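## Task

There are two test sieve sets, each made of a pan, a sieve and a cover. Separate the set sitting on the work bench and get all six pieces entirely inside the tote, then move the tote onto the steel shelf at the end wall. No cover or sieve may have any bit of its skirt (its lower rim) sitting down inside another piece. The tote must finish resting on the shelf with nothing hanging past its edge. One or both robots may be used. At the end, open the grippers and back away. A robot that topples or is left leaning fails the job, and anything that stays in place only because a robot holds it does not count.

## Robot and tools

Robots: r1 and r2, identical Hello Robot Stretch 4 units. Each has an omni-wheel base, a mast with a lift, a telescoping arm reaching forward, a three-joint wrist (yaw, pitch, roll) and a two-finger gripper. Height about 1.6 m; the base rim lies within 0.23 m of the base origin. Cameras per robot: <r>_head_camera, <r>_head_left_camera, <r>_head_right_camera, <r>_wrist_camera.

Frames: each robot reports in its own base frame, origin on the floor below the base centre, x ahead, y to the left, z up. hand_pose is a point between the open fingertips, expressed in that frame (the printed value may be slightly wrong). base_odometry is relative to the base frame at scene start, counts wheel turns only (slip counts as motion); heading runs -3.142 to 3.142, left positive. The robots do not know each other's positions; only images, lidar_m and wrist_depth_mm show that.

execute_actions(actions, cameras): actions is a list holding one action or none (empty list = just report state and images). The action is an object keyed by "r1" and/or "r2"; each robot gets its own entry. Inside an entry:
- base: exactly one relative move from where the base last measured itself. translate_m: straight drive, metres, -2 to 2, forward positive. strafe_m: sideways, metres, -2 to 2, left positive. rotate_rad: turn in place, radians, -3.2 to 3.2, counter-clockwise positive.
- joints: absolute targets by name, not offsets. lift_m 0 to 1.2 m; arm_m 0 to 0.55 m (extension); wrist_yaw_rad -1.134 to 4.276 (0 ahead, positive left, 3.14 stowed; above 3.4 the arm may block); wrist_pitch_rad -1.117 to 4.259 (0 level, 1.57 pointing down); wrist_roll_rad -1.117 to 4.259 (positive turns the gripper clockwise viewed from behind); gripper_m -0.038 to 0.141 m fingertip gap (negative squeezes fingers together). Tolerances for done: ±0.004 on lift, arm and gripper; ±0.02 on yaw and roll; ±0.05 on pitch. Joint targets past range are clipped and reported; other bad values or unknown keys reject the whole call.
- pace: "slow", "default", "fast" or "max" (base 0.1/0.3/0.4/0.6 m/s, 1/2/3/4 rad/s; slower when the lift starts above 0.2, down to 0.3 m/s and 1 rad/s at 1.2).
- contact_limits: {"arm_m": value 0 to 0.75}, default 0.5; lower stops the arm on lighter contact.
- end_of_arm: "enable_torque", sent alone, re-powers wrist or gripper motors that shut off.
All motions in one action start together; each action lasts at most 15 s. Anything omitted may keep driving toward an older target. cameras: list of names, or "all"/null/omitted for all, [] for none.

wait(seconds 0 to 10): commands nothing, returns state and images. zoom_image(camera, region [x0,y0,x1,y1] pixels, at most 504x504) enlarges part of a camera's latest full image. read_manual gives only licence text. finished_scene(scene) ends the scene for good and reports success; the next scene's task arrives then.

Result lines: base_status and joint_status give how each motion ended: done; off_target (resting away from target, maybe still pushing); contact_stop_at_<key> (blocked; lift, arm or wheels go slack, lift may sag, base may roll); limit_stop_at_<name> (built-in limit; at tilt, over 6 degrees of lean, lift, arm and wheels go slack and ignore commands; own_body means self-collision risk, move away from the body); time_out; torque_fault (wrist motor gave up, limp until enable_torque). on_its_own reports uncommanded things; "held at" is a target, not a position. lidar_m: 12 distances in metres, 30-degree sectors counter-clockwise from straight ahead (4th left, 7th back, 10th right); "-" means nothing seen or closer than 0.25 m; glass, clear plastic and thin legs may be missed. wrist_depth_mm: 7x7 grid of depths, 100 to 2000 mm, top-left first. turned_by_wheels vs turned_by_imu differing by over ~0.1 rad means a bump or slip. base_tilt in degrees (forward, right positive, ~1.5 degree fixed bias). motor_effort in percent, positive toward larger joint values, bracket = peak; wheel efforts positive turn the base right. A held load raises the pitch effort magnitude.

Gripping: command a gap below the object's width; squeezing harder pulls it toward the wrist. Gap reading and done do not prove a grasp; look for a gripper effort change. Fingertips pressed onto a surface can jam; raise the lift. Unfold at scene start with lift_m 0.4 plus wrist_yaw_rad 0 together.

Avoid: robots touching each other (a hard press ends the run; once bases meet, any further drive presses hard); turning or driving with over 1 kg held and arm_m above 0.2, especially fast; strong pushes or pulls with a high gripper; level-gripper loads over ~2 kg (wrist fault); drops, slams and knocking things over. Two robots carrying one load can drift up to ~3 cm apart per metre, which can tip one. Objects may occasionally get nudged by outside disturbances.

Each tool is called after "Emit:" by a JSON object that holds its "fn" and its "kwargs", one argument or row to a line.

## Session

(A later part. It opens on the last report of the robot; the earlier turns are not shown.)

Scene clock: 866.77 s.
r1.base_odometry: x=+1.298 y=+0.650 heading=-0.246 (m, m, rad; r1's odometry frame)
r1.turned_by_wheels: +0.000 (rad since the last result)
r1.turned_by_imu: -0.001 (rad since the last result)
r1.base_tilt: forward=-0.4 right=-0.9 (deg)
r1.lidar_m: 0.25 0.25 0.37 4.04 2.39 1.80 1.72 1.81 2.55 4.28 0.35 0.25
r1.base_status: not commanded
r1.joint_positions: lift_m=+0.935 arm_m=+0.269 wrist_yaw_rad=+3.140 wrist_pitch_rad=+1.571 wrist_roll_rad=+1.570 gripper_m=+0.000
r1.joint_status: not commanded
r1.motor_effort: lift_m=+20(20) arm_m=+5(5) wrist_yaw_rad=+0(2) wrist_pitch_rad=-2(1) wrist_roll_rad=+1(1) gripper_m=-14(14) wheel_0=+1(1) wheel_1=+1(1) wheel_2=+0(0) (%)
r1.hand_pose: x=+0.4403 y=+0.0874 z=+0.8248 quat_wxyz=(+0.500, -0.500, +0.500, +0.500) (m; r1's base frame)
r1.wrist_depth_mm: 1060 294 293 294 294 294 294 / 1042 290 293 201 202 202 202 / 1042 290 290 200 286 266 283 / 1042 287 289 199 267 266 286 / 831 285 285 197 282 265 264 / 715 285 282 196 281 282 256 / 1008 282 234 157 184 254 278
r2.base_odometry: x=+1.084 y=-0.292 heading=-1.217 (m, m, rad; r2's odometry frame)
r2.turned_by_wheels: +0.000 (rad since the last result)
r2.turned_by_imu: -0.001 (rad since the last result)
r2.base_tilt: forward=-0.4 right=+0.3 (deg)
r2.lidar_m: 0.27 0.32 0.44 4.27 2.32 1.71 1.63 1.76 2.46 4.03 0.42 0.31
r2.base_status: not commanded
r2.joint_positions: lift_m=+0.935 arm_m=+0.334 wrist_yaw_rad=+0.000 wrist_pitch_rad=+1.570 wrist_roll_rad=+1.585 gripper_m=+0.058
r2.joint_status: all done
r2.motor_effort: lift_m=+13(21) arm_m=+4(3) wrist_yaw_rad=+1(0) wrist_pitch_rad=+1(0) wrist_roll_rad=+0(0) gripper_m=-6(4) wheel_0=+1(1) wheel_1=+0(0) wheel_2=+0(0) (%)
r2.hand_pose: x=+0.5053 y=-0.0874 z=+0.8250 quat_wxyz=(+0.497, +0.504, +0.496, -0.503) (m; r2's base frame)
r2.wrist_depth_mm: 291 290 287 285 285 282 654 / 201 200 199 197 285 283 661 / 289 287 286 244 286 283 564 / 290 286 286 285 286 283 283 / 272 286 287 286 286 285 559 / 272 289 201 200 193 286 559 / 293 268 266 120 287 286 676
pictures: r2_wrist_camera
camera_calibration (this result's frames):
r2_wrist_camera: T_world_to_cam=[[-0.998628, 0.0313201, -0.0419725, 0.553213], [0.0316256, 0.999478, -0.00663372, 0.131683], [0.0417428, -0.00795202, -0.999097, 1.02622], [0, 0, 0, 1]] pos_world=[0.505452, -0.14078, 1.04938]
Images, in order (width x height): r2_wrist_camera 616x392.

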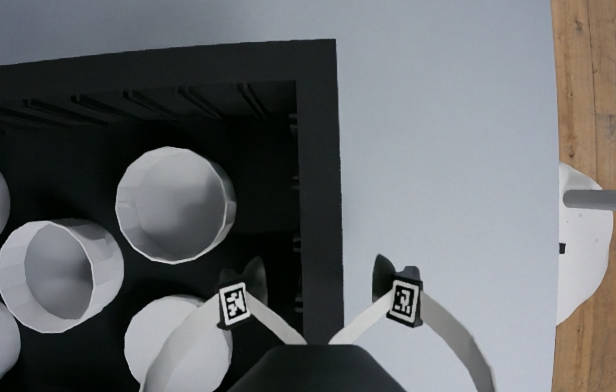

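Emit:
{"fn": "execute_actions", "kwargs": {
  "actions": [
    {"r1": {"joints": {"gripper_m": -0.015}}, "r2": {"joints": {"arm_m": 0.341, "gripper_m": -0.015}}}
  ],
  "cameras": ["r2_wrist_camera", "r1_wrist_camera"]
}}

Scene clock: 873.53 s.
r1.base_odometry: x=+1.298 y=+0.650 heading=-0.246 (m, m, rad; r1's odometry frame)
r1.turned_by_wheels: +0.000 (rad since the last result)
r1.turned_by_imu: -0.001 (rad since the last result)
r1.base_tilt: forward=-0.4 right=-1.0 (deg)
r1.lidar_m: 0.25 0.25 0.34 4.00 2.42 1.78 1.72 1.82 2.52 4.27 0.34 0.26
r1.base_status: not commanded
r1.joint_positions: lift_m=+0.935 arm_m=+0.269 wrist_yaw_rad=+3.140 wrist_pitch_rad=+1.572 wrist_roll_rad=+1.570 gripper_m=-0.014
r1.joint_status: all done
r1.motor_effort: lift_m=+20(21) arm_m=+5(5) wrist_yaw_rad=-1(0) wrist_pitch_rad=-4(4) wrist_roll_rad=+2(1) gripper_m=-19(18) wheel_0=+1(1) wheel_1=+0(0) wheel_2=+0(0) (%)
r1.hand_pose: x=+0.4406 y=+0.0874 z=+0.8248 quat_wxyz=(+0.501, -0.500, +0.500, +0.499) (m; r1's base frame)
r1.wrist_depth_mm: 1042 294 294 293 296 296 294 / 1042 293 291 198 200 200 200 / 1042 290 289 198 283 265 282 / 1042 287 286 196 265 264 282 / 820 286 287 195 279 262 263 / 715 283 285 193 278 277 254 / 640 281 282 153 181 252 277
r2.base_odometry: x=+1.084 y=-0.292 heading=-1.217 (m, m, rad; r2's odometry frame)
r2.turned_by_wheels: +0.000 (rad since the last result)
r2.turned_by_imu: -0.001 (rad since the last result)
r2.base_tilt: forward=-0.4 right=+0.4 (deg)
r2.lidar_m: 0.25 0.31 0.43 4.26 2.25 1.71 1.62 1.75 2.50 3.99 0.43 0.32
r2.base_status: not commanded
r2.joint_positions: lift_m=+0.935 arm_m=+0.340 wrist_yaw_rad=+0.000 wrist_pitch_rad=+1.568 wrist_roll_rad=+1.585 gripper_m=-0.015
r2.joint_status: all done
r2.motor_effort: lift_m=+15(15) arm_m=+4(5) wrist_yaw_rad=+1(2) wrist_pitch_rad=+6(6) wrist_roll_rad=+0(1) gripper_m=-13(15) wheel_0=+1(1) wheel_1=+0(0) wheel_2=+0(0) (%)
r2.hand_pose: x=+0.5121 y=-0.0874 z=+0.8249 quat_wxyz=(+0.497, +0.504, +0.496, -0.503) (m; r2's base frame)
r2.wrist_depth_mm: 291 289 286 237 283 281 279 / 197 196 196 193 283 281 279 / 285 283 281 242 283 281 281 / 286 282 282 279 286 283 282 / 268 274 283 204 286 285 282 / 268 285 185 194 181 285 282 / 287 274 260 123 287 285 283
pictures: r1_wrist_camera, r2_wrist_camera
camera_calibration (this result's frames):
r1_wrist_camera: T_world_to_cam=[[0.999915, 0.0128593, 0.0022261, -0.443901], [0.0129431, -0.998992, -0.0429819, 0.176892], [0.00167114, 0.043007, -0.999073, 1.04633], [0, 0, 0, 1]] pos_world=[0.439826, 0.137422, 1.05395]
r2_wrist_camera: T_world_to_cam=[[-0.998529, 0.0311812, -0.0443657, 0.561879], [0.0315023, 0.999482, -0.00655787, 0.131469], [0.0441383, -0.00794584, -0.998994, 1.02451], [0, 0, 0, 1]] pos_world=[0.511691, -0.14078, 1.04927]
Images, in order (width x height): r1_wrist_camera 616x392, r2_wrist_camera 616x392.

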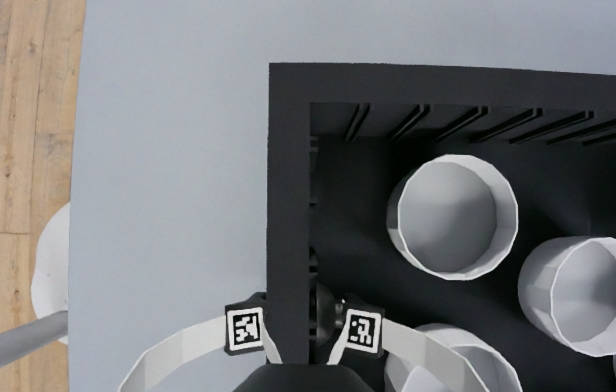

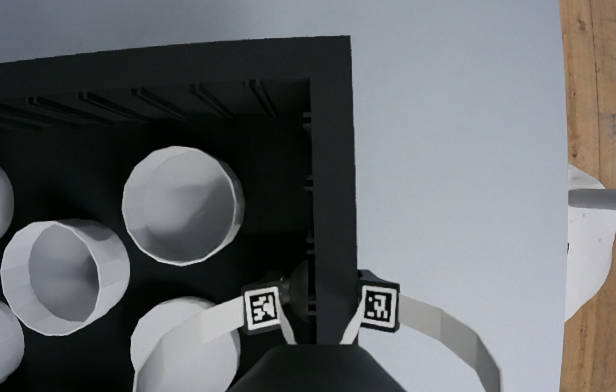

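Emit:
{"fn": "execute_actions", "kwargs": {
  "actions": [
    {"r1": {"joints": {"lift_m": 1.0, "arm_m": 0.273}, "pace": "slow"}, "r2": {"joints": {"lift_m": 1.0}, "pace": "slow"}}
  ],
  "cameras": ["r2_wrist_camera", "r1_wrist_camera", "r1_head_camera"]
}}

Scene clock: 883.03 s.
r1.base_odometry: x=+1.298 y=+0.650 heading=-0.246 (m, m, rad; r1's odometry frame)
r1.turned_by_wheels: +0.000 (rad since the last result)
r1.turned_by_imu: -0.001 (rad since the last result)
r1.base_tilt: forward=-0.4 right=-1.0 (deg)
r1.lidar_m: 0.25 0.25 0.38 4.04 2.41 1.79 1.71 1.81 2.53 4.29 0.35 0.25
r1.base_status: not commanded
r1.joint_positions: lift_m=+1.000 arm_m=+0.272 wrist_yaw_rad=+3.140 wrist_pitch_rad=+1.571 wrist_roll_rad=+1.570 gripper_m=-0.014
r1.joint_status: all done
r1.motor_effort: lift_m=+26(27) arm_m=+6(0) wrist_yaw_rad=-3(0) wrist_pitch_rad=+0(4) wrist_roll_rad=+1(1) gripper_m=-18(19) wheel_0=+1(1) wheel_1=+1(0) wheel_2=+0(0) (%)
r1.hand_pose: x=+0.4430 y=+0.0874 z=+0.8893 quat_wxyz=(+0.500, -0.500, +0.500, +0.500) (m; r1's base frame)
r1.wrist_depth_mm: 1118 359 359 359 359 359 357 / 1098 359 353 200 200 199 198 / 1118 353 353 198 282 265 281 / 1098 351 351 197 266 265 281 / 878 347 349 195 278 265 264 / 891 347 345 195 278 278 255 / 1078 345 345 151 180 252 276
r2.base_odometry: x=+1.084 y=-0.292 heading=-1.217 (m, m, rad; r2's odometry frame)
r2.turned_by_wheels: +0.000 (rad since the last result)
r2.turned_by_imu: -0.001 (rad since the last result)
r2.base_tilt: forward=-0.4 right=+0.3 (deg)
r2.lidar_m: 0.28 0.31 0.47 4.27 2.30 1.72 1.65 1.74 2.50 4.02 0.45 0.31
r2.base_status: not commanded
r2.joint_positions: lift_m=+0.999 arm_m=+0.340 wrist_yaw_rad=+0.000 wrist_pitch_rad=+1.569 wrist_roll_rad=+1.585 gripper_m=-0.015
r2.joint_status: all done
r2.motor_effort: lift_m=+24(24) arm_m=+4(4) wrist_yaw_rad=+1(0) wrist_pitch_rad=+1(6) wrist_roll_rad=+0(0) gripper_m=-18(19) wheel_0=+1(1) wheel_1=+0(0) wheel_2=+0(0) (%)
r2.hand_pose: x=+0.5117 y=-0.0874 z=+0.8892 quat_wxyz=(+0.497, +0.504, +0.496, -0.503) (m; r2's base frame)
r2.wrist_depth_mm: 355 353 349 271 347 345 1098 / 196 196 198 193 345 343 1118 / 285 283 281 243 349 345 1098 / 286 282 279 279 349 347 904 / 267 274 282 205 351 347 904 / 268 285 185 195 181 347 1008 / 287 274 262 120 351 347 1118
pictures: r1_head_camera, r1_wrist_camera, r2_wrist_camera
camera_calibration (this result's frames):
r1_wrist_camera: T_world_to_cam=[[0.999913, 0.0131687, 0.000700382, -0.44511], [0.0131866, -0.998988, -0.0430043, 0.179546], [0.000133362, 0.0430098, -0.999075, 1.11147], [0, 0, 0, 1]] pos_world=[0.442555, 0.137422, 1.11847]
r2_wrist_camera: T_world_to_cam=[[-0.998594, 0.0311811, -0.0428698, 0.563005], [0.0314924, 0.999482, -0.00660529, 0.131951], [0.0426416, -0.00794607, -0.999059, 1.08957], [0, 0, 0, 1]] pos_world=[0.511597, -0.14078, 1.11356]
Images, in order (width x height): r1_head_camera 420x560, r1_wrist_camera 616x392, r2_wrist_camera 616x392.

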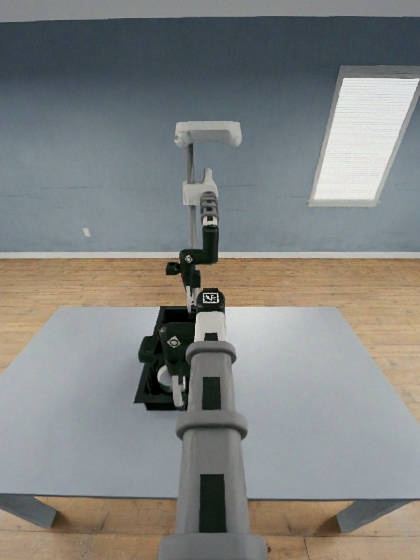

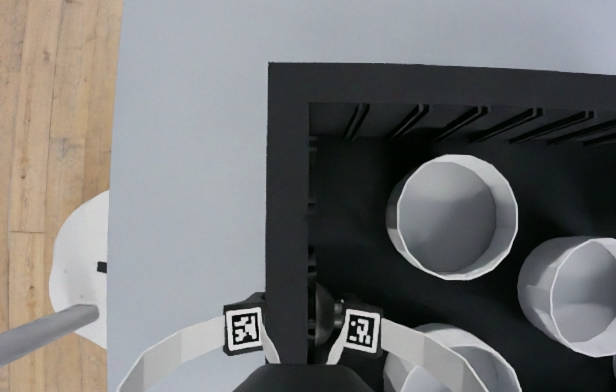

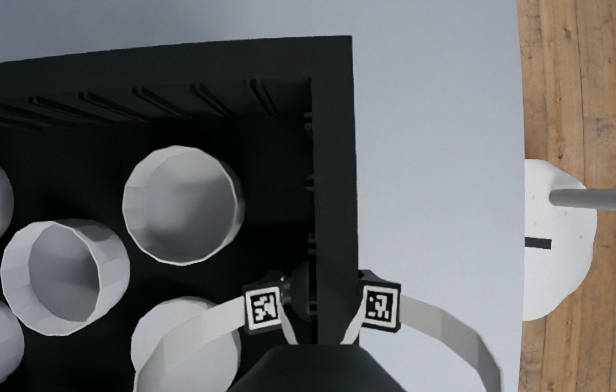

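Emit:
{"fn": "execute_actions", "kwargs": {
  "actions": [
    {"r1": {"base": {"strafe_m": 0.6}}, "r2": {"base": {"strafe_m": -0.6}}}
  ],
  "cameras": ["r2_wrist_camera", "r1_wrist_camera", "r1_head_camera"]
}}

Scene clock: 899.37 s.
r1.base_odometry: x=+1.444 y=+1.232 heading=-0.245 (m, m, rad; r1's odometry frame)
r1.turned_by_wheels: +0.000 (rad since the last result)
r1.turned_by_imu: +0.001 (rad since the last result)
r1.base_tilt: forward=-0.4 right=-1.0 (deg)
r1.lidar_m: 0.25 0.27 3.55 3.43 2.41 1.75 1.70 1.79 2.54 0.96 0.35 0.27
r1.base_status: done
r1.joint_positions: lift_m=+1.000 arm_m=+0.272 wrist_yaw_rad=+3.141 wrist_pitch_rad=+1.567 wrist_roll_rad=+1.570 gripper_m=-0.014
r1.joint_status: not commanded
r1.motor_effort: lift_m=+25(26) arm_m=+6(6) wrist_yaw_rad=-6(5) wrist_pitch_rad=+11(12) wrist_roll_rad=+1(1) gripper_m=-18(20) wheel_0=+1(11) wheel_1=+3(10) wheel_2=+0(4) (%)
r1.hand_pose: x=+0.4417 y=+0.0874 z=+0.8894 quat_wxyz=(+0.499, -0.499, +0.501, +0.501) (m; r1's base frame)
r1.wrist_depth_mm: 1118 1098 1138 1118 1138 1118 1138 / 1138 1118 1138 200 199 198 199 / 1098 355 355 228 282 267 268 / 1118 353 353 281 266 264 282 / 878 349 351 248 277 263 260 / 878 345 347 194 277 277 253 / 1098 343 343 167 180 251 274
r2.base_odometry: x=+0.521 y=-0.500 heading=-1.217 (m, m, rad; r2's odometry frame)
r2.turned_by_wheels: +0.000 (rad since the last result)
r2.turned_by_imu: -0.001 (rad since the last result)
r2.base_tilt: forward=-0.5 right=+0.4 (deg)
r2.lidar_m: 0.26 0.28 0.45 1.36 2.33 1.72 1.65 1.76 2.49 3.42 3.55 0.29
r2.base_status: done
r2.joint_positions: lift_m=+1.000 arm_m=+0.340 wrist_yaw_rad=-0.001 wrist_pitch_rad=+1.574 wrist_roll_rad=+1.585 gripper_m=-0.015
r2.joint_status: not commanded
r2.motor_effort: lift_m=+22(23) arm_m=+4(4) wrist_yaw_rad=+6(5) wrist_pitch_rad=-12(12) wrist_roll_rad=+0(0) gripper_m=-15(14) wheel_0=+1(9) wheel_1=+2(8) wheel_2=-1(1) (%)
r2.hand_pose: x=+0.5103 y=-0.0874 z=+0.8893 quat_wxyz=(+0.495, +0.503, +0.497, -0.505) (m; r2's base frame)
r2.wrist_depth_mm: 1138 1138 1118 654 1138 1098 1118 / 196 195 200 193 1118 1118 1098 / 283 283 281 281 349 345 1118 / 285 281 279 279 349 347 891 / 266 276 281 214 349 349 904 / 266 282 185 195 183 349 1008 / 286 285 262 119 351 347 1118
pictures: r1_head_camera, r1_wrist_camera, r2_wrist_camera
camera_calibration (this result's frames):
r1_wrist_camera: T_world_to_cam=[[0.99989, 0.0144625, -0.00339258, -0.440297], [0.0143031, -0.99897, -0.0430639, 0.179127], [-0.0040119, 0.0430106, -0.999067, 1.1134], [0, 0, 0, 1]] pos_world=[0.442153, 0.137422, 1.11858]
r2_wrist_camera: T_world_to_cam=[[-0.998726, 0.0326246, -0.0384905, 0.557918], [0.0329076, 0.999436, -0.006744, 0.131392], [0.0382487, -0.00800204, -0.999236, 1.09209], [0, 0, 0, 1]] pos_world=[0.511113, -0.14078, 1.11361]
Images, in order (width x height): r1_head_camera 420x560, r1_wrist_camera 616x392, r2_wrist_camera 616x392.

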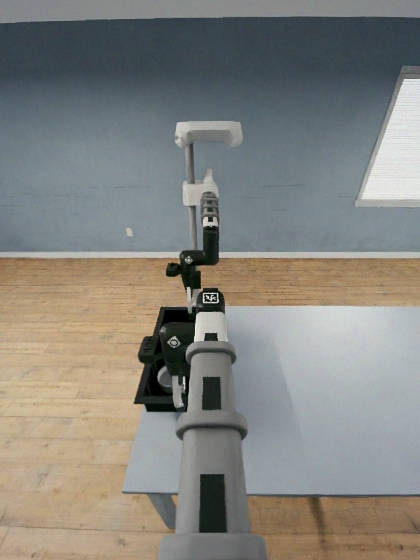

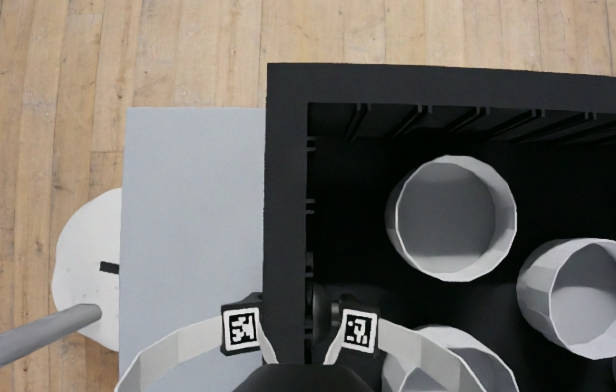

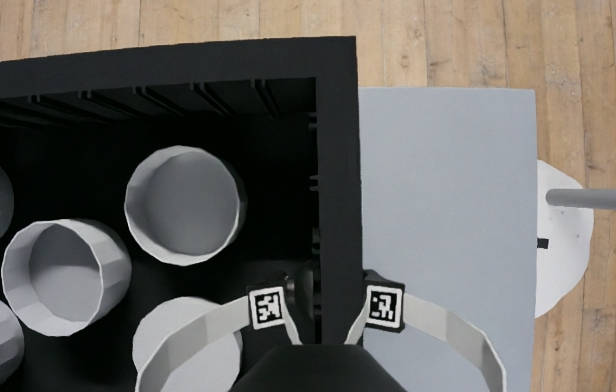

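Emit:
{"fn": "execute_actions", "kwargs": {
  "actions": [
    {"r2": {"base": {"rotate_rad": -0.013}, "joints": {"arm_m": 0.332}}}
  ],
  "cameras": []
}}

Emit:
{"fn": "execute_actions", "kwargs": {
  "actions": [
    {"r1": {"base": {"strafe_m": 1.0}}, "r2": {"base": {"strafe_m": -1.0}}}
  ],
  "cameras": ["r2_wrist_camera", "r1_wrist_camera", "r1_head_camera"]
}}

Scene clock: 915.63 s.
r1.base_odometry: x=+1.444 y=+1.232 heading=-0.245 (m, m, rad; r1's odometry frame)
r1.turned_by_wheels: +0.000 (rad since the last result)
r1.turned_by_imu: -0.001 (rad since the last result)
r1.base_tilt: forward=-0.4 right=-1.0 (deg)
r1.lidar_m: 0.25 0.25 3.54 3.42 2.44 1.77 1.69 1.81 2.55 0.96 0.35 0.27
r1.base_status: not commanded
r1.joint_positions: lift_m=+1.000 arm_m=+0.272 wrist_yaw_rad=+3.140 wrist_pitch_rad=+1.572 wrist_roll_rad=+1.570 gripper_m=-0.014
r1.joint_status: not commanded
r1.motor_effort: lift_m=+25(25) arm_m=+5(6) wrist_yaw_rad=-2(5) wrist_pitch_rad=-4(12) wrist_roll_rad=+1(1) gripper_m=-19(20) wheel_0=+1(1) wheel_1=+3(3) wheel_2=+0(0) (%)
r1.hand_pose: x=+0.4435 y=+0.0874 z=+0.8894 quat_wxyz=(+0.500, -0.500, +0.500, +0.500) (m; r1's base frame)
r1.wrist_depth_mm: 1118 1118 1138 1118 1118 1098 1138 / 1138 1118 1098 198 199 199 200 / 1098 355 353 233 282 266 281 / 1098 349 353 282 265 264 281 / 878 351 351 243 278 262 260 / 866 345 347 194 277 278 256 / 1060 343 343 152 180 252 277
r2.base_odometry: x=+0.521 y=-0.500 heading=-1.230 (m, m, rad; r2's odometry frame)
r2.turned_by_wheels: -0.013 (rad since the last result)
r2.turned_by_imu: -0.014 (rad since the last result)
r2.base_tilt: forward=-0.5 right=+0.3 (deg)
r2.lidar_m: 0.25 0.29 0.42 1.25 2.34 1.74 1.66 1.75 2.48 3.42 3.53 0.29
r2.base_status: done
r2.joint_positions: lift_m=+1.000 arm_m=+0.333 wrist_yaw_rad=+0.001 wrist_pitch_rad=+1.568 wrist_roll_rad=+1.585 gripper_m=-0.015
r2.joint_status: all done
r2.motor_effort: lift_m=+23(23) arm_m=-5(7) wrist_yaw_rad=-1(4) wrist_pitch_rad=+3(10) wrist_roll_rad=+0(0) gripper_m=-14(16) wheel_0=+0(3) wheel_1=+0(5) wheel_2=+1(2) (%)
r2.hand_pose: x=+0.5045 y=-0.0874 z=+0.8893 quat_wxyz=(+0.497, +0.504, +0.496, -0.503) (m; r2's base frame)
r2.wrist_depth_mm: 1138 1138 1138 1118 1138 1098 1098 / 195 195 193 192 1118 1118 1098 / 283 283 281 242 349 345 1098 / 286 279 281 279 349 347 904 / 268 268 282 206 349 349 904 / 267 285 185 195 181 347 1118 / 287 287 263 120 351 349 1118
pictures: none
No camera images: the call's "cameras" was empty. Leave "cameras" out to get every camera's image.

Scene clock: 920.30 s.
r1.base_odometry: x=+1.686 y=+2.202 heading=-0.245 (m, m, rad; r1's odometry frame)
r1.turned_by_wheels: +0.000 (rad since the last result)
r1.turned_by_imu: +0.002 (rad since the last result)
r1.base_tilt: forward=-0.3 right=-1.0 (deg)
r1.lidar_m: 0.40 0.44 2.44 2.42 2.41 1.77 1.65 1.76 2.52 1.05 0.80 1.09
r1.base_status: done
r1.joint_positions: lift_m=+1.000 arm_m=+0.272 wrist_yaw_rad=+3.140 wrist_pitch_rad=+1.572 wrist_roll_rad=+1.570 gripper_m=-0.014
r1.joint_status: not commanded
r1.motor_effort: lift_m=+25(25) arm_m=+5(5) wrist_yaw_rad=-2(2) wrist_pitch_rad=-2(5) wrist_roll_rad=+2(1) gripper_m=-19(19) wheel_0=+0(9) wheel_1=+1(11) wheel_2=+0(3) (%)
r1.hand_pose: x=+0.4433 y=+0.0874 z=+0.8894 quat_wxyz=(+0.500, -0.500, +0.500, +0.500) (m; r1's base frame)
r1.wrist_depth_mm: 1118 1118 1118 1098 1138 1118 1118 / 1138 1118 1098 200 199 200 200 / 1118 1118 1138 198 286 266 283 / 1098 904 1078 196 266 264 283 / 878 878 1078 247 278 264 262 / 878 878 891 195 276 281 254 / 1078 878 1078 151 180 252 276
r2.base_odometry: x=-0.421 y=-0.835 heading=-1.229 (m, m, rad; r2's odometry frame)
r2.turned_by_wheels: +0.000 (rad since the last result)
r2.turned_by_imu: +0.003 (rad since the last result)
r2.base_tilt: forward=-0.4 right=+0.4 (deg)
r2.lidar_m: 0.45 1.06 0.81 1.20 2.36 1.74 1.67 1.79 2.51 2.39 2.49 0.50
r2.base_status: done
r2.joint_positions: lift_m=+1.000 arm_m=+0.333 wrist_yaw_rad=+0.001 wrist_pitch_rad=+1.569 wrist_roll_rad=+1.585 gripper_m=-0.015
r2.joint_status: not commanded
r2.motor_effort: lift_m=+22(23) arm_m=-5(5) wrist_yaw_rad=+0(1) wrist_pitch_rad=+3(5) wrist_roll_rad=+0(0) gripper_m=-12(15) wheel_0=+0(8) wheel_1=+1(9) wheel_2=+2(0) (%)
r2.hand_pose: x=+0.5043 y=-0.0874 z=+0.8893 quat_wxyz=(+0.497, +0.504, +0.496, -0.503) (m; r2's base frame)
r2.wrist_depth_mm: 1138 1160 1118 1118 1118 1118 1118 / 196 195 195 193 1118 1118 1098 / 285 283 281 242 1118 1118 1098 / 285 281 281 281 1138 891 891 / 267 276 282 210 1138 904 904 / 268 285 185 195 182 904 1138 / 287 286 262 120 1138 1118 1138
pictures: r1_head_camera, r1_wrist_camera, r2_wrist_camera
camera_calibration (this result's frames):
r1_wrist_camera: T_world_to_cam=[[0.99991, 0.0133645, 0.00145656, -0.446143], [0.0134148, -0.998985, -0.0429932, 0.179436], [0.000880502, 0.0430089, -0.999074, 1.11127], [0, 0, 0, 1]] pos_world=[0.442717, 0.137422, 1.11861]
r2_wrist_camera: T_world_to_cam=[[-0.998593, 0.0307763, -0.0431911, 0.555921], [0.0310893, 0.999495, -0.00659511, 0.132379], [0.0429663, -0.00792861, -0.999045, 1.08981], [0, 0, 0, 1]] pos_world=[0.504198, -0.14078, 1.11366]
Images, in order (width x height): r1_head_camera 420x560, r1_wrist_camera 616x392, r2_wrist_camera 616x392.

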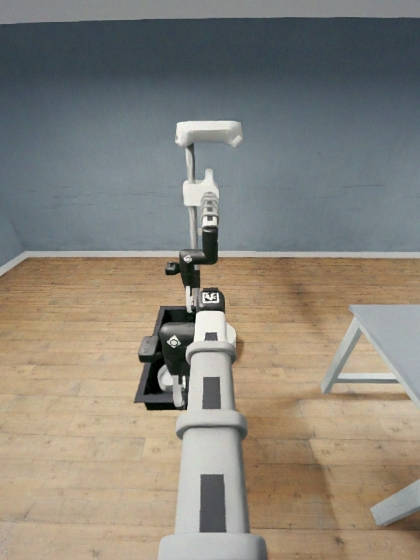

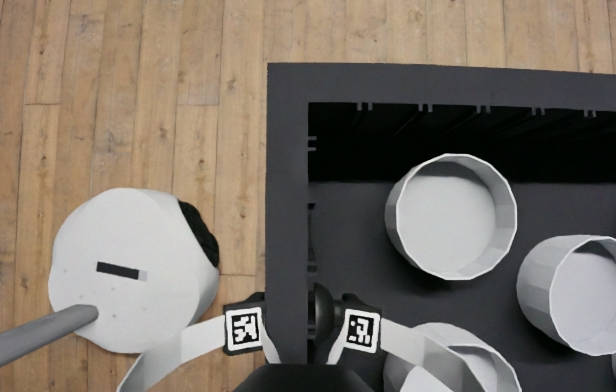

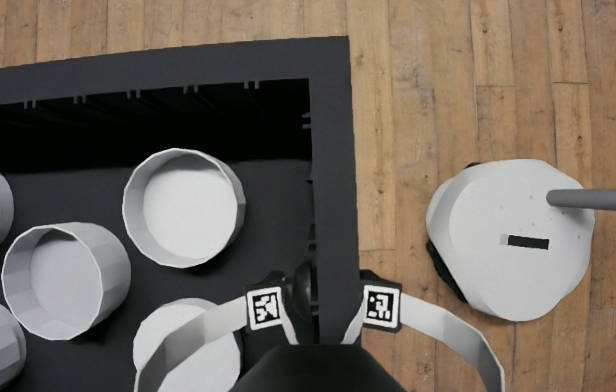

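Emit:
{"fn": "execute_actions", "kwargs": {
  "actions": [
    {"r1": {"base": {"strafe_m": 1.75}, "pace": "fast"}, "r2": {"base": {"strafe_m": -1.75}, "pace": "fast"}}
  ],
  "cameras": ["r2_wrist_camera", "r1_wrist_camera", "r1_head_camera", "r2_head_camera"]
}}

Scene clock: 932.37 s.
r1.base_odometry: x=+2.111 y=+3.900 heading=-0.245 (m, m, rad; r1's odometry frame)
r1.turned_by_wheels: +0.000 (rad since the last result)
r1.turned_by_imu: +0.003 (rad since the last result)
r1.base_tilt: forward=-0.3 right=-1.0 (deg)
r1.lidar_m: 0.42 0.44 0.69 1.00 1.15 1.61 1.66 1.75 2.39 2.53 2.65 3.18
r1.base_status: done
r1.joint_positions: lift_m=+1.000 arm_m=+0.272 wrist_yaw_rad=+3.140 wrist_pitch_rad=+1.570 wrist_roll_rad=+1.570 gripper_m=-0.014
r1.joint_status: not commanded
r1.motor_effort: lift_m=+25(24) arm_m=+5(5) wrist_yaw_rad=-2(2) wrist_pitch_rad=+1(3) wrist_roll_rad=-1(0) gripper_m=-18(19) wheel_0=+1(12) wheel_1=-1(13) wheel_2=+0(0) (%)
r1.hand_pose: x=+0.4430 y=+0.0874 z=+0.8894 quat_wxyz=(+0.500, -0.500, +0.500, +0.500) (m; r1's base frame)
r1.wrist_depth_mm: 1118 1118 1118 1118 1160 1118 1118 / 1118 1118 1098 198 198 198 198 / 1118 1098 1098 197 282 265 270 / 1078 904 1098 196 264 263 279 / 904 891 1060 195 279 262 264 / 866 866 878 193 278 278 252 / 1060 878 1060 151 180 254 277
r2.base_odometry: x=-2.070 y=-1.421 heading=-1.229 (m, m, rad; r2's odometry frame)
r2.turned_by_wheels: +0.000 (rad since the last result)
r2.turned_by_imu: +0.002 (rad since the last result)
r2.base_tilt: forward=-0.5 right=+0.4 (deg)
r2.lidar_m: 0.47 3.13 2.60 2.55 2.44 1.79 1.72 1.50 1.10 0.65 0.61 0.51
r2.base_status: done
r2.joint_positions: lift_m=+1.000 arm_m=+0.333 wrist_yaw_rad=+0.000 wrist_pitch_rad=+1.570 wrist_roll_rad=+1.585 gripper_m=-0.015
r2.joint_status: not commanded
r2.motor_effort: lift_m=+22(23) arm_m=-5(5) wrist_yaw_rad=+0(0) wrist_pitch_rad=-2(1) wrist_roll_rad=+0(1) gripper_m=-16(18) wheel_0=+1(10) wheel_1=+0(8) wheel_2=+1(3) (%)
r2.hand_pose: x=+0.5039 y=-0.0874 z=+0.8893 quat_wxyz=(+0.497, +0.504, +0.496, -0.503) (m; r2's base frame)
r2.wrist_depth_mm: 1160 1160 1138 654 1138 1118 1098 / 195 194 196 192 1138 1118 1118 / 283 282 281 246 1138 1118 1118 / 285 281 279 279 1118 891 891 / 267 274 282 212 1138 904 891 / 268 283 185 195 182 904 1118 / 287 286 263 120 1138 1118 1118
pictures: r1_head_camera, r1_wrist_camera, r2_head_camera, r2_wrist_camera
camera_calibration (this result's frames):
r1_wrist_camera: T_world_to_cam=[[0.999911, 0.0133644, 0.000341838, -0.444836], [0.0133668, -0.998985, -0.0430095, 0.179477], [-0.000233306, 0.0430103, -0.999075, 1.11178], [0, 0, 0, 1]] pos_world=[0.442656, 0.137422, 1.11862]
r2_wrist_camera: T_world_to_cam=[[-0.998632, 0.0310849, -0.0420557, 0.554535], [0.0313907, 0.999485, -0.00663109, 0.132271], [0.0418279, -0.00794217, -0.999093, 1.09046], [0, 0, 0, 1]] pos_world=[0.504013, -0.14078, 1.11367]
Images, in order (width x height): r1_head_camera 420x560, r1_wrist_camera 616x392, r2_head_camera 420x560, r2_wrist_camera 616x392.

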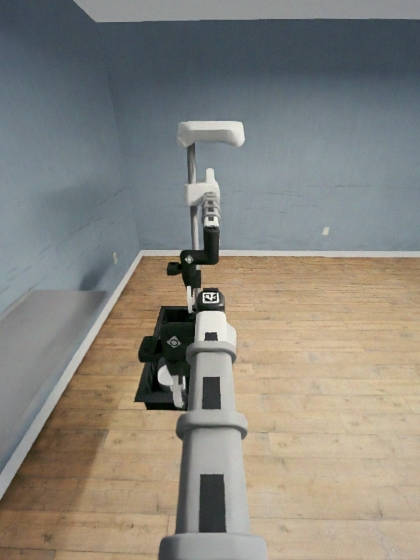

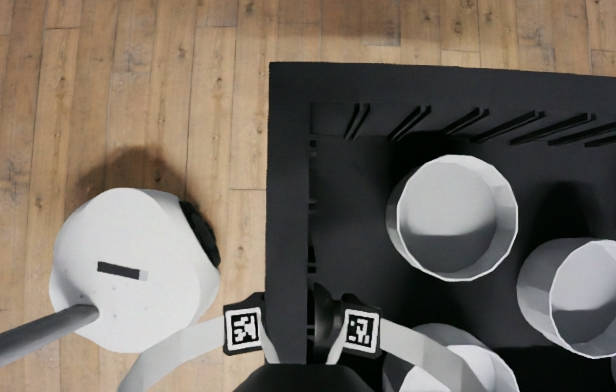

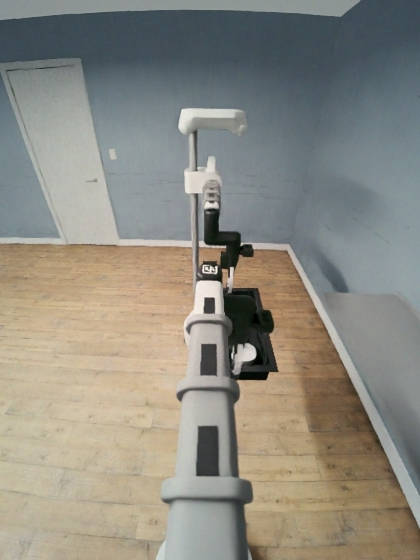

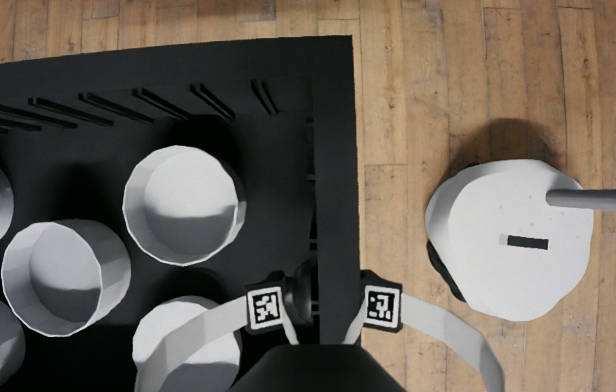

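Emit:
{"fn": "zoom_image", "kwargs": {
  "camera": "r1_head_camera",
  "region": [0, 240, 220, 500]
}}

Emit:
{"fn": "zoom_image", "kwargs": {
  "camera": "r2_head_camera",
  "region": [200, 230, 420, 500]
}}

Region (0, 240, 220, 500) of r1_head_camera's 420x560 image, scaled by 1.938, with more detail than that image has; it fills the left 426 columns of this view, and the rest is white.

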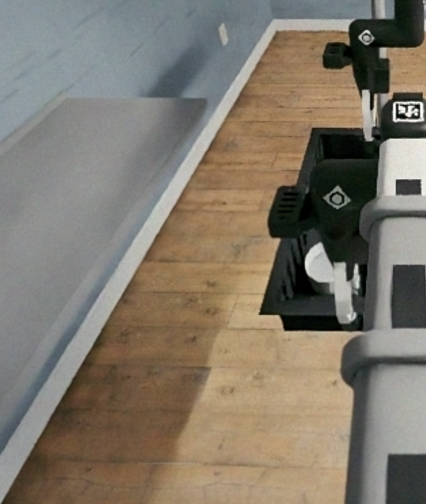

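Region (200, 230, 420, 500) of r2_head_camera's 420x560 image, scaled by 1.867, with more detail than that image has; it fills the left 411 columns of this view, and the rest is white.

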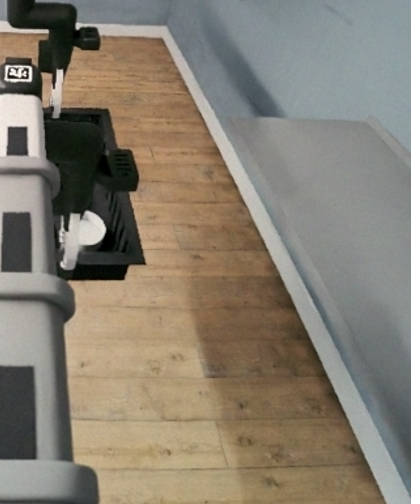

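Emit:
{"fn": "execute_actions", "kwargs": {
  "actions": [
    {"r1": {"base": {"strafe_m": 0.55}, "joints": {"lift_m": 1.06}}, "r2": {"base": {"strafe_m": -0.55}, "joints": {"lift_m": 1.06}}}
  ],
  "cameras": ["r2_wrist_camera", "r1_wrist_camera", "r1_head_camera", "r2_head_camera"]
}}

Scene clock: 970.63 s.
r1.base_odometry: x=+2.245 y=+4.433 heading=-0.245 (m, m, rad; r1's odometry frame)
r1.turned_by_wheels: +0.000 (rad since the last result)
r1.turned_by_imu: +0.000 (rad since the last result)
r1.base_tilt: forward=-0.4 right=-1.0 (deg)
r1.lidar_m: 0.38 0.27 0.36 0.52 0.57 0.81 1.63 1.76 2.46 3.07 3.22 3.15
r1.base_status: done
r1.joint_positions: lift_m=+1.060 arm_m=+0.272 wrist_yaw_rad=+3.140 wrist_pitch_rad=+1.570 wrist_roll_rad=+1.570 gripper_m=-0.014
r1.joint_status: all done
r1.motor_effort: lift_m=+25(27) arm_m=+5(5) wrist_yaw_rad=-3(2) wrist_pitch_rad=+2(1) wrist_roll_rad=+1(2) gripper_m=-17(19) wheel_0=+1(11) wheel_1=+2(9) wheel_2=+0(4) (%)
r1.hand_pose: x=+0.4430 y=+0.0874 z=+0.9494 quat_wxyz=(+0.500, -0.500, +0.500, +0.500) (m; r1's base frame)
r1.wrist_depth_mm: 866 820 424 421 421 421 424 / 1182 1060 413 199 199 198 199 / 1160 1138 415 198 281 263 271 / 1138 946 413 197 281 264 282 / 1138 917 407 195 281 263 268 / 931 931 946 194 278 278 254 / 1160 1042 1138 150 180 253 276
r2.base_odometry: x=-2.589 y=-1.606 heading=-1.229 (m, m, rad; r2's odometry frame)
r2.turned_by_wheels: +0.000 (rad since the last result)
r2.turned_by_imu: +0.000 (rad since the last result)
r2.base_tilt: forward=-0.5 right=+0.4 (deg)
r2.lidar_m: 0.30 3.09 3.18 3.10 2.44 1.80 1.73 0.76 0.53 0.50 0.25 0.25
r2.base_status: done
r2.joint_positions: lift_m=+1.060 arm_m=+0.333 wrist_yaw_rad=+0.000 wrist_pitch_rad=+1.570 wrist_roll_rad=+1.585 gripper_m=-0.015
r2.joint_status: all done
r2.motor_effort: lift_m=+22(26) arm_m=-4(4) wrist_yaw_rad=+1(0) wrist_pitch_rad=-2(3) wrist_roll_rad=+0(0) gripper_m=-16(11) wheel_0=-1(8) wheel_1=+1(7) wheel_2=+0(1) (%)
r2.hand_pose: x=+0.5038 y=-0.0874 z=+0.9493 quat_wxyz=(+0.497, +0.504, +0.496, -0.503) (m; r2's base frame)
r2.wrist_depth_mm: 415 413 413 300 404 404 402 / 196 195 198 193 407 404 404 / 285 283 281 277 410 407 407 / 285 282 281 279 407 410 404 / 266 276 282 213 1205 960 960 / 268 283 185 195 182 976 1182 / 289 286 262 119 1205 1182 1182
pictures: r1_head_camera, r1_wrist_camera, r2_head_camera, r2_wrist_camera
camera_calibration (this result's frames):
r1_wrist_camera: T_world_to_cam=[[0.999911, 0.0133378, 0.000144926, -0.44461], [0.0133317, -0.998986, -0.0430124, 0.182076], [-0.000428914, 0.0430105, -0.999075, 1.17178], [0, 0, 0, 1]] pos_world=[0.442646, 0.137422, 1.17859]
r2_wrist_camera: T_world_to_cam=[[-0.998638, 0.0312429, -0.0417901, 0.556714], [0.0315471, 0.99948, -0.0066395, 0.132601], [0.0415609, -0.00794881, -0.999104, 1.15054], [0, 0, 0, 1]] pos_world=[0.503955, -0.14078, 1.17365]
Images, in order (width x height): r1_head_camera 420x560, r1_wrist_camera 616x392, r2_head_camera 420x560, r2_wrist_camera 616x392.

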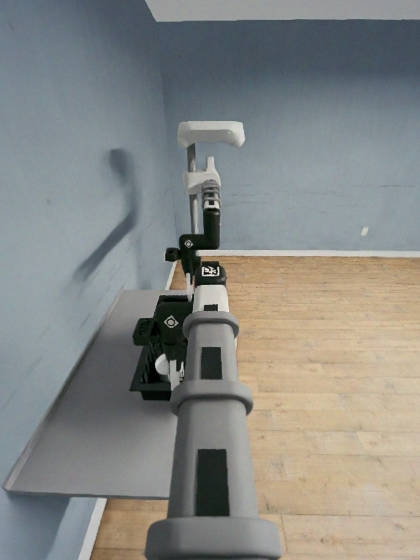

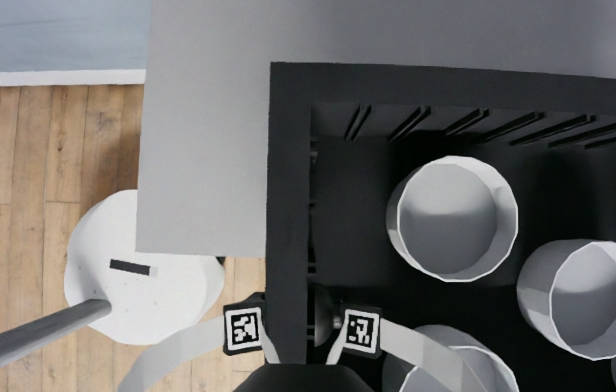

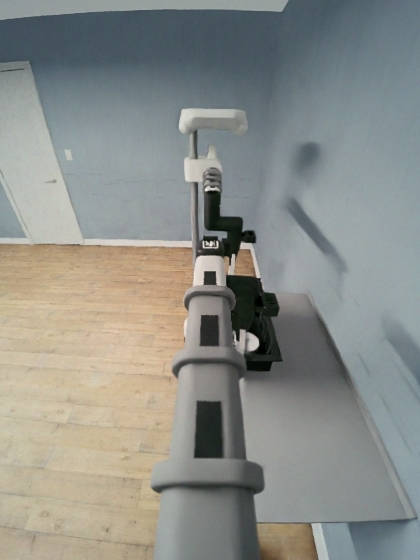

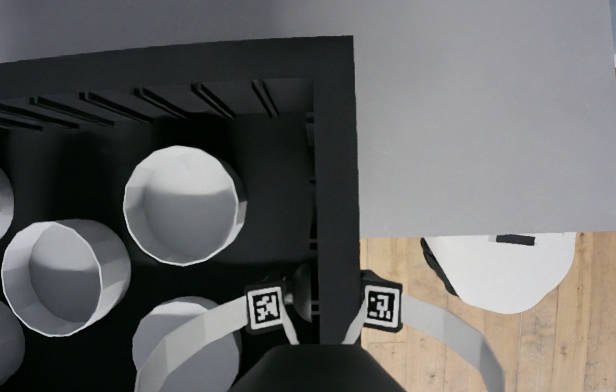

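Emit:
{"fn": "execute_actions", "kwargs": {
  "actions": [
    {"r1": {"base": {"strafe_m": 0.21}, "joints": {"lift_m": 0.945}}, "r2": {"base": {"strafe_m": -0.21}, "joints": {"lift_m": 0.945}}}
  ],
  "cameras": ["r2_wrist_camera", "r1_wrist_camera", "r1_head_camera", "r2_head_camera"]
}}

Scene clock: 987.27 s.
r1.base_odometry: x=+2.296 y=+4.637 heading=-0.245 (m, m, rad; r1's odometry frame)
r1.turned_by_wheels: +0.000 (rad since the last result)
r1.turned_by_imu: +0.000 (rad since the last result)
r1.base_tilt: forward=-0.4 right=-1.0 (deg)
r1.lidar_m: 0.25 0.26 0.33 0.32 0.33 0.51 1.52 1.76 2.46 3.32 3.42 0.27
r1.base_status: done
r1.joint_positions: lift_m=+0.945 arm_m=+0.272 wrist_yaw_rad=+3.140 wrist_pitch_rad=+1.570 wrist_roll_rad=+1.570 gripper_m=-0.014
r1.joint_status: all done
r1.motor_effort: lift_m=+21(26) arm_m=+5(5) wrist_yaw_rad=-2(1) wrist_pitch_rad=+2(2) wrist_roll_rad=+1(0) gripper_m=-17(18) wheel_0=+1(8) wheel_1=+2(11) wheel_2=+0(2) (%)
r1.hand_pose: x=+0.4430 y=+0.0874 z=+0.8348 quat_wxyz=(+0.500, -0.500, +0.500, +0.500) (m; r1's base frame)
r1.wrist_depth_mm: 430 304 303 304 304 303 303 / 591 301 301 198 198 199 199 / 1060 300 300 197 282 262 270 / 1042 297 298 196 281 262 283 / 820 293 296 195 279 262 267 / 820 294 296 193 277 277 255 / 1025 290 290 150 180 252 276
r2.base_odometry: x=-2.787 y=-1.676 heading=-1.229 (m, m, rad; r2's odometry frame)
r2.turned_by_wheels: +0.000 (rad since the last result)
r2.turned_by_imu: -0.001 (rad since the last result)
r2.base_tilt: forward=-0.5 right=+0.4 (deg)
r2.lidar_m: 0.25 0.25 3.41 3.27 2.44 1.80 1.16 0.44 0.30 0.28 0.25 0.25
r2.base_status: done
r2.joint_positions: lift_m=+0.945 arm_m=+0.333 wrist_yaw_rad=+0.000 wrist_pitch_rad=+1.570 wrist_roll_rad=+1.585 gripper_m=-0.015
r2.joint_status: all done
r2.motor_effort: lift_m=+16(20) arm_m=-4(4) wrist_yaw_rad=+1(1) wrist_pitch_rad=-2(1) wrist_roll_rad=+0(0) gripper_m=-17(14) wheel_0=-1(8) wheel_1=+1(4) wheel_2=+0(1) (%)
r2.hand_pose: x=+0.5038 y=-0.0874 z=+0.8349 quat_wxyz=(+0.497, +0.504, +0.496, -0.503) (m; r2's base frame)
r2.wrist_depth_mm: 300 297 294 243 293 291 289 / 196 195 198 192 293 291 290 / 285 282 282 279 294 293 291 / 286 281 281 281 294 293 291 / 267 274 282 213 296 294 293 / 267 285 185 195 182 294 293 / 287 287 263 119 297 294 293
pictures: r1_head_camera, r1_wrist_camera, r2_head_camera, r2_wrist_camera
camera_calibration (this result's frames):
r1_wrist_camera: T_world_to_cam=[[0.999912, 0.0132984, 0.0000914059, -0.44453], [0.01329, -0.998986, -0.0430132, 0.177163], [-0.000480692, 0.0430106, -0.999075, 1.05725], [0, 0, 0, 1]] pos_world=[0.442645, 0.137422, 1.06393]
r2_wrist_camera: T_world_to_cam=[[-0.998641, 0.0313186, -0.0416685, 0.55179], [0.0316221, 0.999478, -0.00664335, 0.131808], [0.0414387, -0.00795197, -0.999109, 1.03628], [0, 0, 0, 1]] pos_world=[0.50393, -0.14078, 1.05923]
Images, in order (width x height): r1_head_camera 420x560, r1_wrist_camera 616x392, r2_head_camera 420x560, r2_wrist_camera 616x392.

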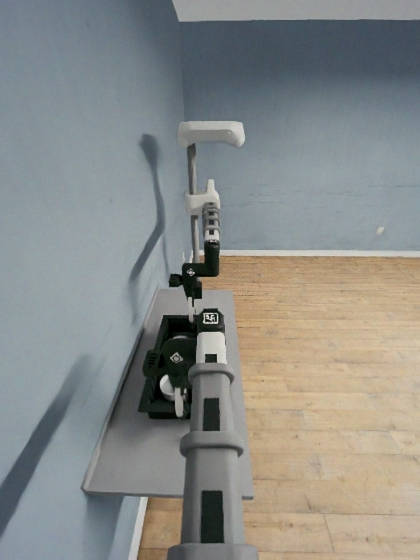

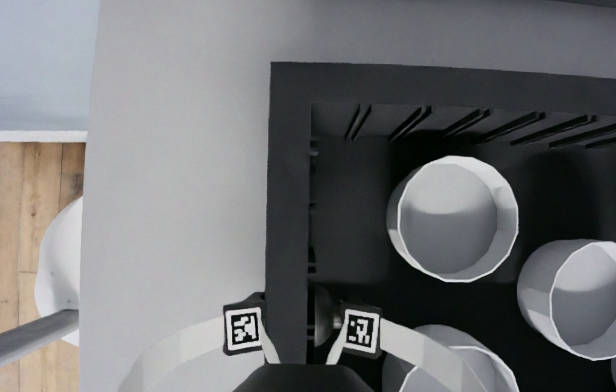

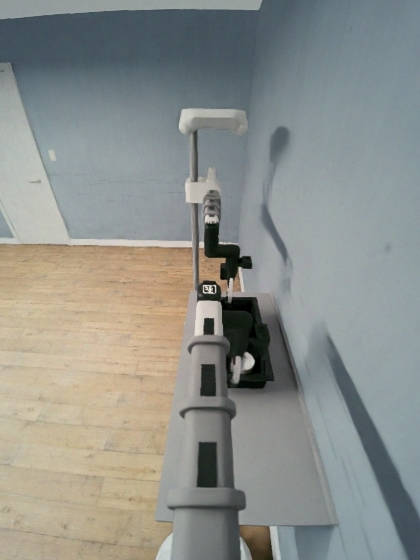

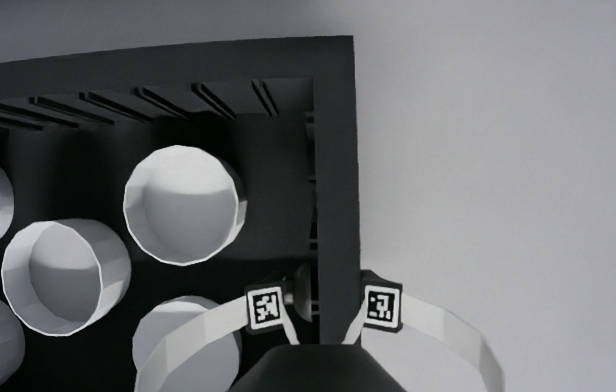

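Emit:
{"fn": "execute_actions", "kwargs": {
  "actions": [
    {"r1": {"joints": {"lift_m": 0.933}, "pace": "slow"}, "r2": {"joints": {"lift_m": 0.934}, "pace": "slow"}}
  ],
  "cameras": []
}}

Emit:
{"fn": "execute_actions", "kwargs": {
  "actions": [
    {"r1": {"joints": {"gripper_m": 0.06, "arm_m": 0.266}}, "r2": {"joints": {"gripper_m": 0.06, "arm_m": 0.327}}}
  ],
  "cameras": ["r2_wrist_camera", "r1_wrist_camera"]
}}

Scene clock: 997.27 s.
r1.base_odometry: x=+2.296 y=+4.637 heading=-0.245 (m, m, rad; r1's odometry frame)
r1.turned_by_wheels: +0.000 (rad since the last result)
r1.turned_by_imu: -0.001 (rad since the last result)
r1.base_tilt: forward=-0.4 right=-1.0 (deg)
r1.lidar_m: 0.25 0.25 0.35 0.31 0.34 0.50 1.55 1.73 2.46 3.28 3.44 0.26
r1.base_status: not commanded
r1.joint_positions: lift_m=+0.933 arm_m=+0.272 wrist_yaw_rad=+3.140 wrist_pitch_rad=+1.570 wrist_roll_rad=+1.570 gripper_m=-0.014
r1.joint_status: all done
r1.motor_effort: lift_m=+20(17) arm_m=+5(6) wrist_yaw_rad=-2(2) wrist_pitch_rad=+1(2) wrist_roll_rad=+0(1) gripper_m=-18(18) wheel_0=+1(1) wheel_1=+2(2) wheel_2=+0(0) (%)
r1.hand_pose: x=+0.4430 y=+0.0874 z=+0.8228 quat_wxyz=(+0.500, -0.500, +0.500, +0.500) (m; r1's base frame)
r1.wrist_depth_mm: 430 291 290 290 294 291 291 / 585 289 291 198 198 198 198 / 917 289 286 197 285 260 271 / 1025 286 286 196 281 264 279 / 820 283 285 195 279 262 270 / 809 282 282 193 277 276 254 / 1008 279 279 151 180 251 277
r2.base_odometry: x=-2.787 y=-1.676 heading=-1.229 (m, m, rad; r2's odometry frame)
r2.turned_by_wheels: +0.000 (rad since the last result)
r2.turned_by_imu: -0.001 (rad since the last result)
r2.base_tilt: forward=-0.5 right=+0.4 (deg)
r2.lidar_m: 0.25 0.25 3.37 3.29 2.46 1.81 1.14 0.43 0.28 0.29 0.25 0.25
r2.base_status: not commanded
r2.joint_positions: lift_m=+0.934 arm_m=+0.333 wrist_yaw_rad=+0.000 wrist_pitch_rad=+1.570 wrist_roll_rad=+1.585 gripper_m=-0.015
r2.joint_status: all done
r2.motor_effort: lift_m=+15(17) arm_m=-4(4) wrist_yaw_rad=+1(1) wrist_pitch_rad=-1(2) wrist_roll_rad=-1(1) gripper_m=-16(17) wheel_0=-1(1) wheel_1=+1(1) wheel_2=+0(0) (%)
r2.hand_pose: x=+0.5038 y=-0.0874 z=+0.8239 quat_wxyz=(+0.497, +0.504, +0.496, -0.503) (m; r2's base frame)
r2.wrist_depth_mm: 290 286 285 237 282 279 279 / 196 195 198 191 282 279 279 / 285 282 281 279 282 282 279 / 286 283 281 281 283 282 281 / 267 278 281 213 285 283 281 / 268 285 185 195 182 283 282 / 289 287 263 119 285 283 283
pictures: none
No camera images: the call's "cameras" was empty. Leave "cameras" out to get every camera's image.

Scene clock: 998.77 s.
r1.base_odometry: x=+2.296 y=+4.637 heading=-0.245 (m, m, rad; r1's odometry frame)
r1.turned_by_wheels: +0.000 (rad since the last result)
r1.turned_by_imu: +0.000 (rad since the last result)
r1.base_tilt: forward=-0.4 right=-1.0 (deg)
r1.lidar_m: 0.25 0.25 0.34 0.31 0.35 0.50 1.49 1.73 2.45 3.29 3.45 0.27
r1.base_status: not commanded
r1.joint_positions: lift_m=+0.933 arm_m=+0.267 wrist_yaw_rad=+3.140 wrist_pitch_rad=+1.570 wrist_roll_rad=+1.570 gripper_m=+0.060
r1.joint_status: all done
r1.motor_effort: lift_m=+21(20) arm_m=-5(8) wrist_yaw_rad=-1(2) wrist_pitch_rad=+1(10) wrist_roll_rad=+2(2) gripper_m=-3(18) wheel_0=+1(1) wheel_1=+2(2) wheel_2=+0(0) (%)
r1.hand_pose: x=+0.4380 y=+0.0874 z=+0.8228 quat_wxyz=(+0.500, -0.500, +0.500, +0.500) (m; r1's base frame)
r1.wrist_depth_mm: 424 293 293 293 293 293 294 / 591 291 290 202 200 202 202 / 1008 289 289 227 285 260 256 / 1025 287 287 285 282 265 285 / 831 283 285 282 281 265 273 / 809 281 215 279 223 279 258 / 820 281 279 144 245 255 277
r2.base_odometry: x=-2.786 y=-1.676 heading=-1.229 (m, m, rad; r2's odometry frame)
r2.turned_by_wheels: +0.000 (rad since the last result)
r2.turned_by_imu: +0.000 (rad since the last result)
r2.base_tilt: forward=-0.4 right=+0.4 (deg)
r2.lidar_m: 0.25 0.25 3.41 3.28 2.43 1.83 1.09 0.45 0.29 0.28 0.25 0.25
r2.base_status: not commanded
r2.joint_positions: lift_m=+0.934 arm_m=+0.328 wrist_yaw_rad=+0.001 wrist_pitch_rad=+1.570 wrist_roll_rad=+1.585 gripper_m=+0.060
r2.joint_status: all done
r2.motor_effort: lift_m=+15(15) arm_m=-5(4) wrist_yaw_rad=-1(3) wrist_pitch_rad=+0(14) wrist_roll_rad=+0(0) gripper_m=-5(11) wheel_0=-1(1) wheel_1=+1(1) wheel_2=+2(2) (%)
r2.hand_pose: x=+0.4991 y=-0.0874 z=+0.8239 quat_wxyz=(+0.497, +0.504, +0.496, -0.503) (m; r2's base frame)
r2.wrist_depth_mm: 290 289 286 285 283 281 279 / 200 199 198 196 283 281 279 / 289 287 283 197 285 282 282 / 290 285 285 197 286 282 282 / 272 281 285 198 286 283 282 / 271 289 200 202 197 285 283 / 293 267 265 120 286 285 283
pictures: r1_wrist_camera, r2_wrist_camera
camera_calibration (this result's frames):
r1_wrist_camera: T_world_to_cam=[[0.999922, 0.0124673, 0.000312992, -0.439654], [0.0124693, -0.998997, -0.0430099, 0.177072], [-0.00022354, 0.0430105, -0.999075, 1.04516], [0, 0, 0, 1]] pos_world=[0.437646, 0.137423, 1.05194]
r2_wrist_camera: T_world_to_cam=[[-0.998624, 0.0307698, -0.0424712, 0.547295], [0.0310781, 0.999495, -0.00661792, 0.132134], [0.0422462, -0.00792874, -0.999076, 1.02506], [0, 0, 0, 1]] pos_world=[0.49913, -0.14078, 1.04824]
Images, in order (width x height): r1_wrist_camera 616x392, r2_wrist_camera 616x392.

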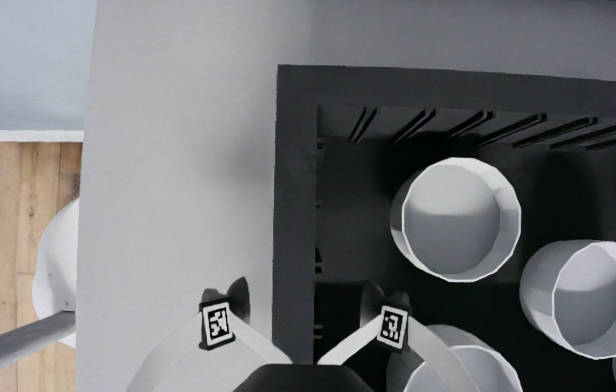

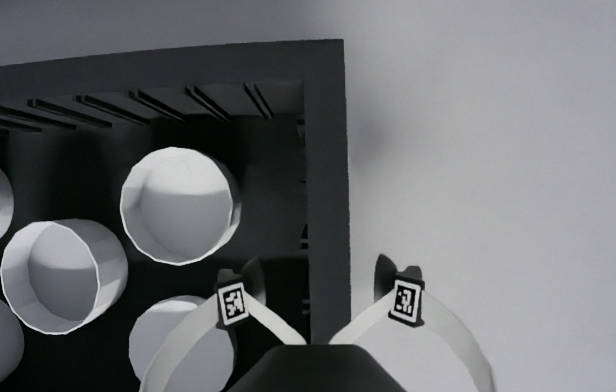

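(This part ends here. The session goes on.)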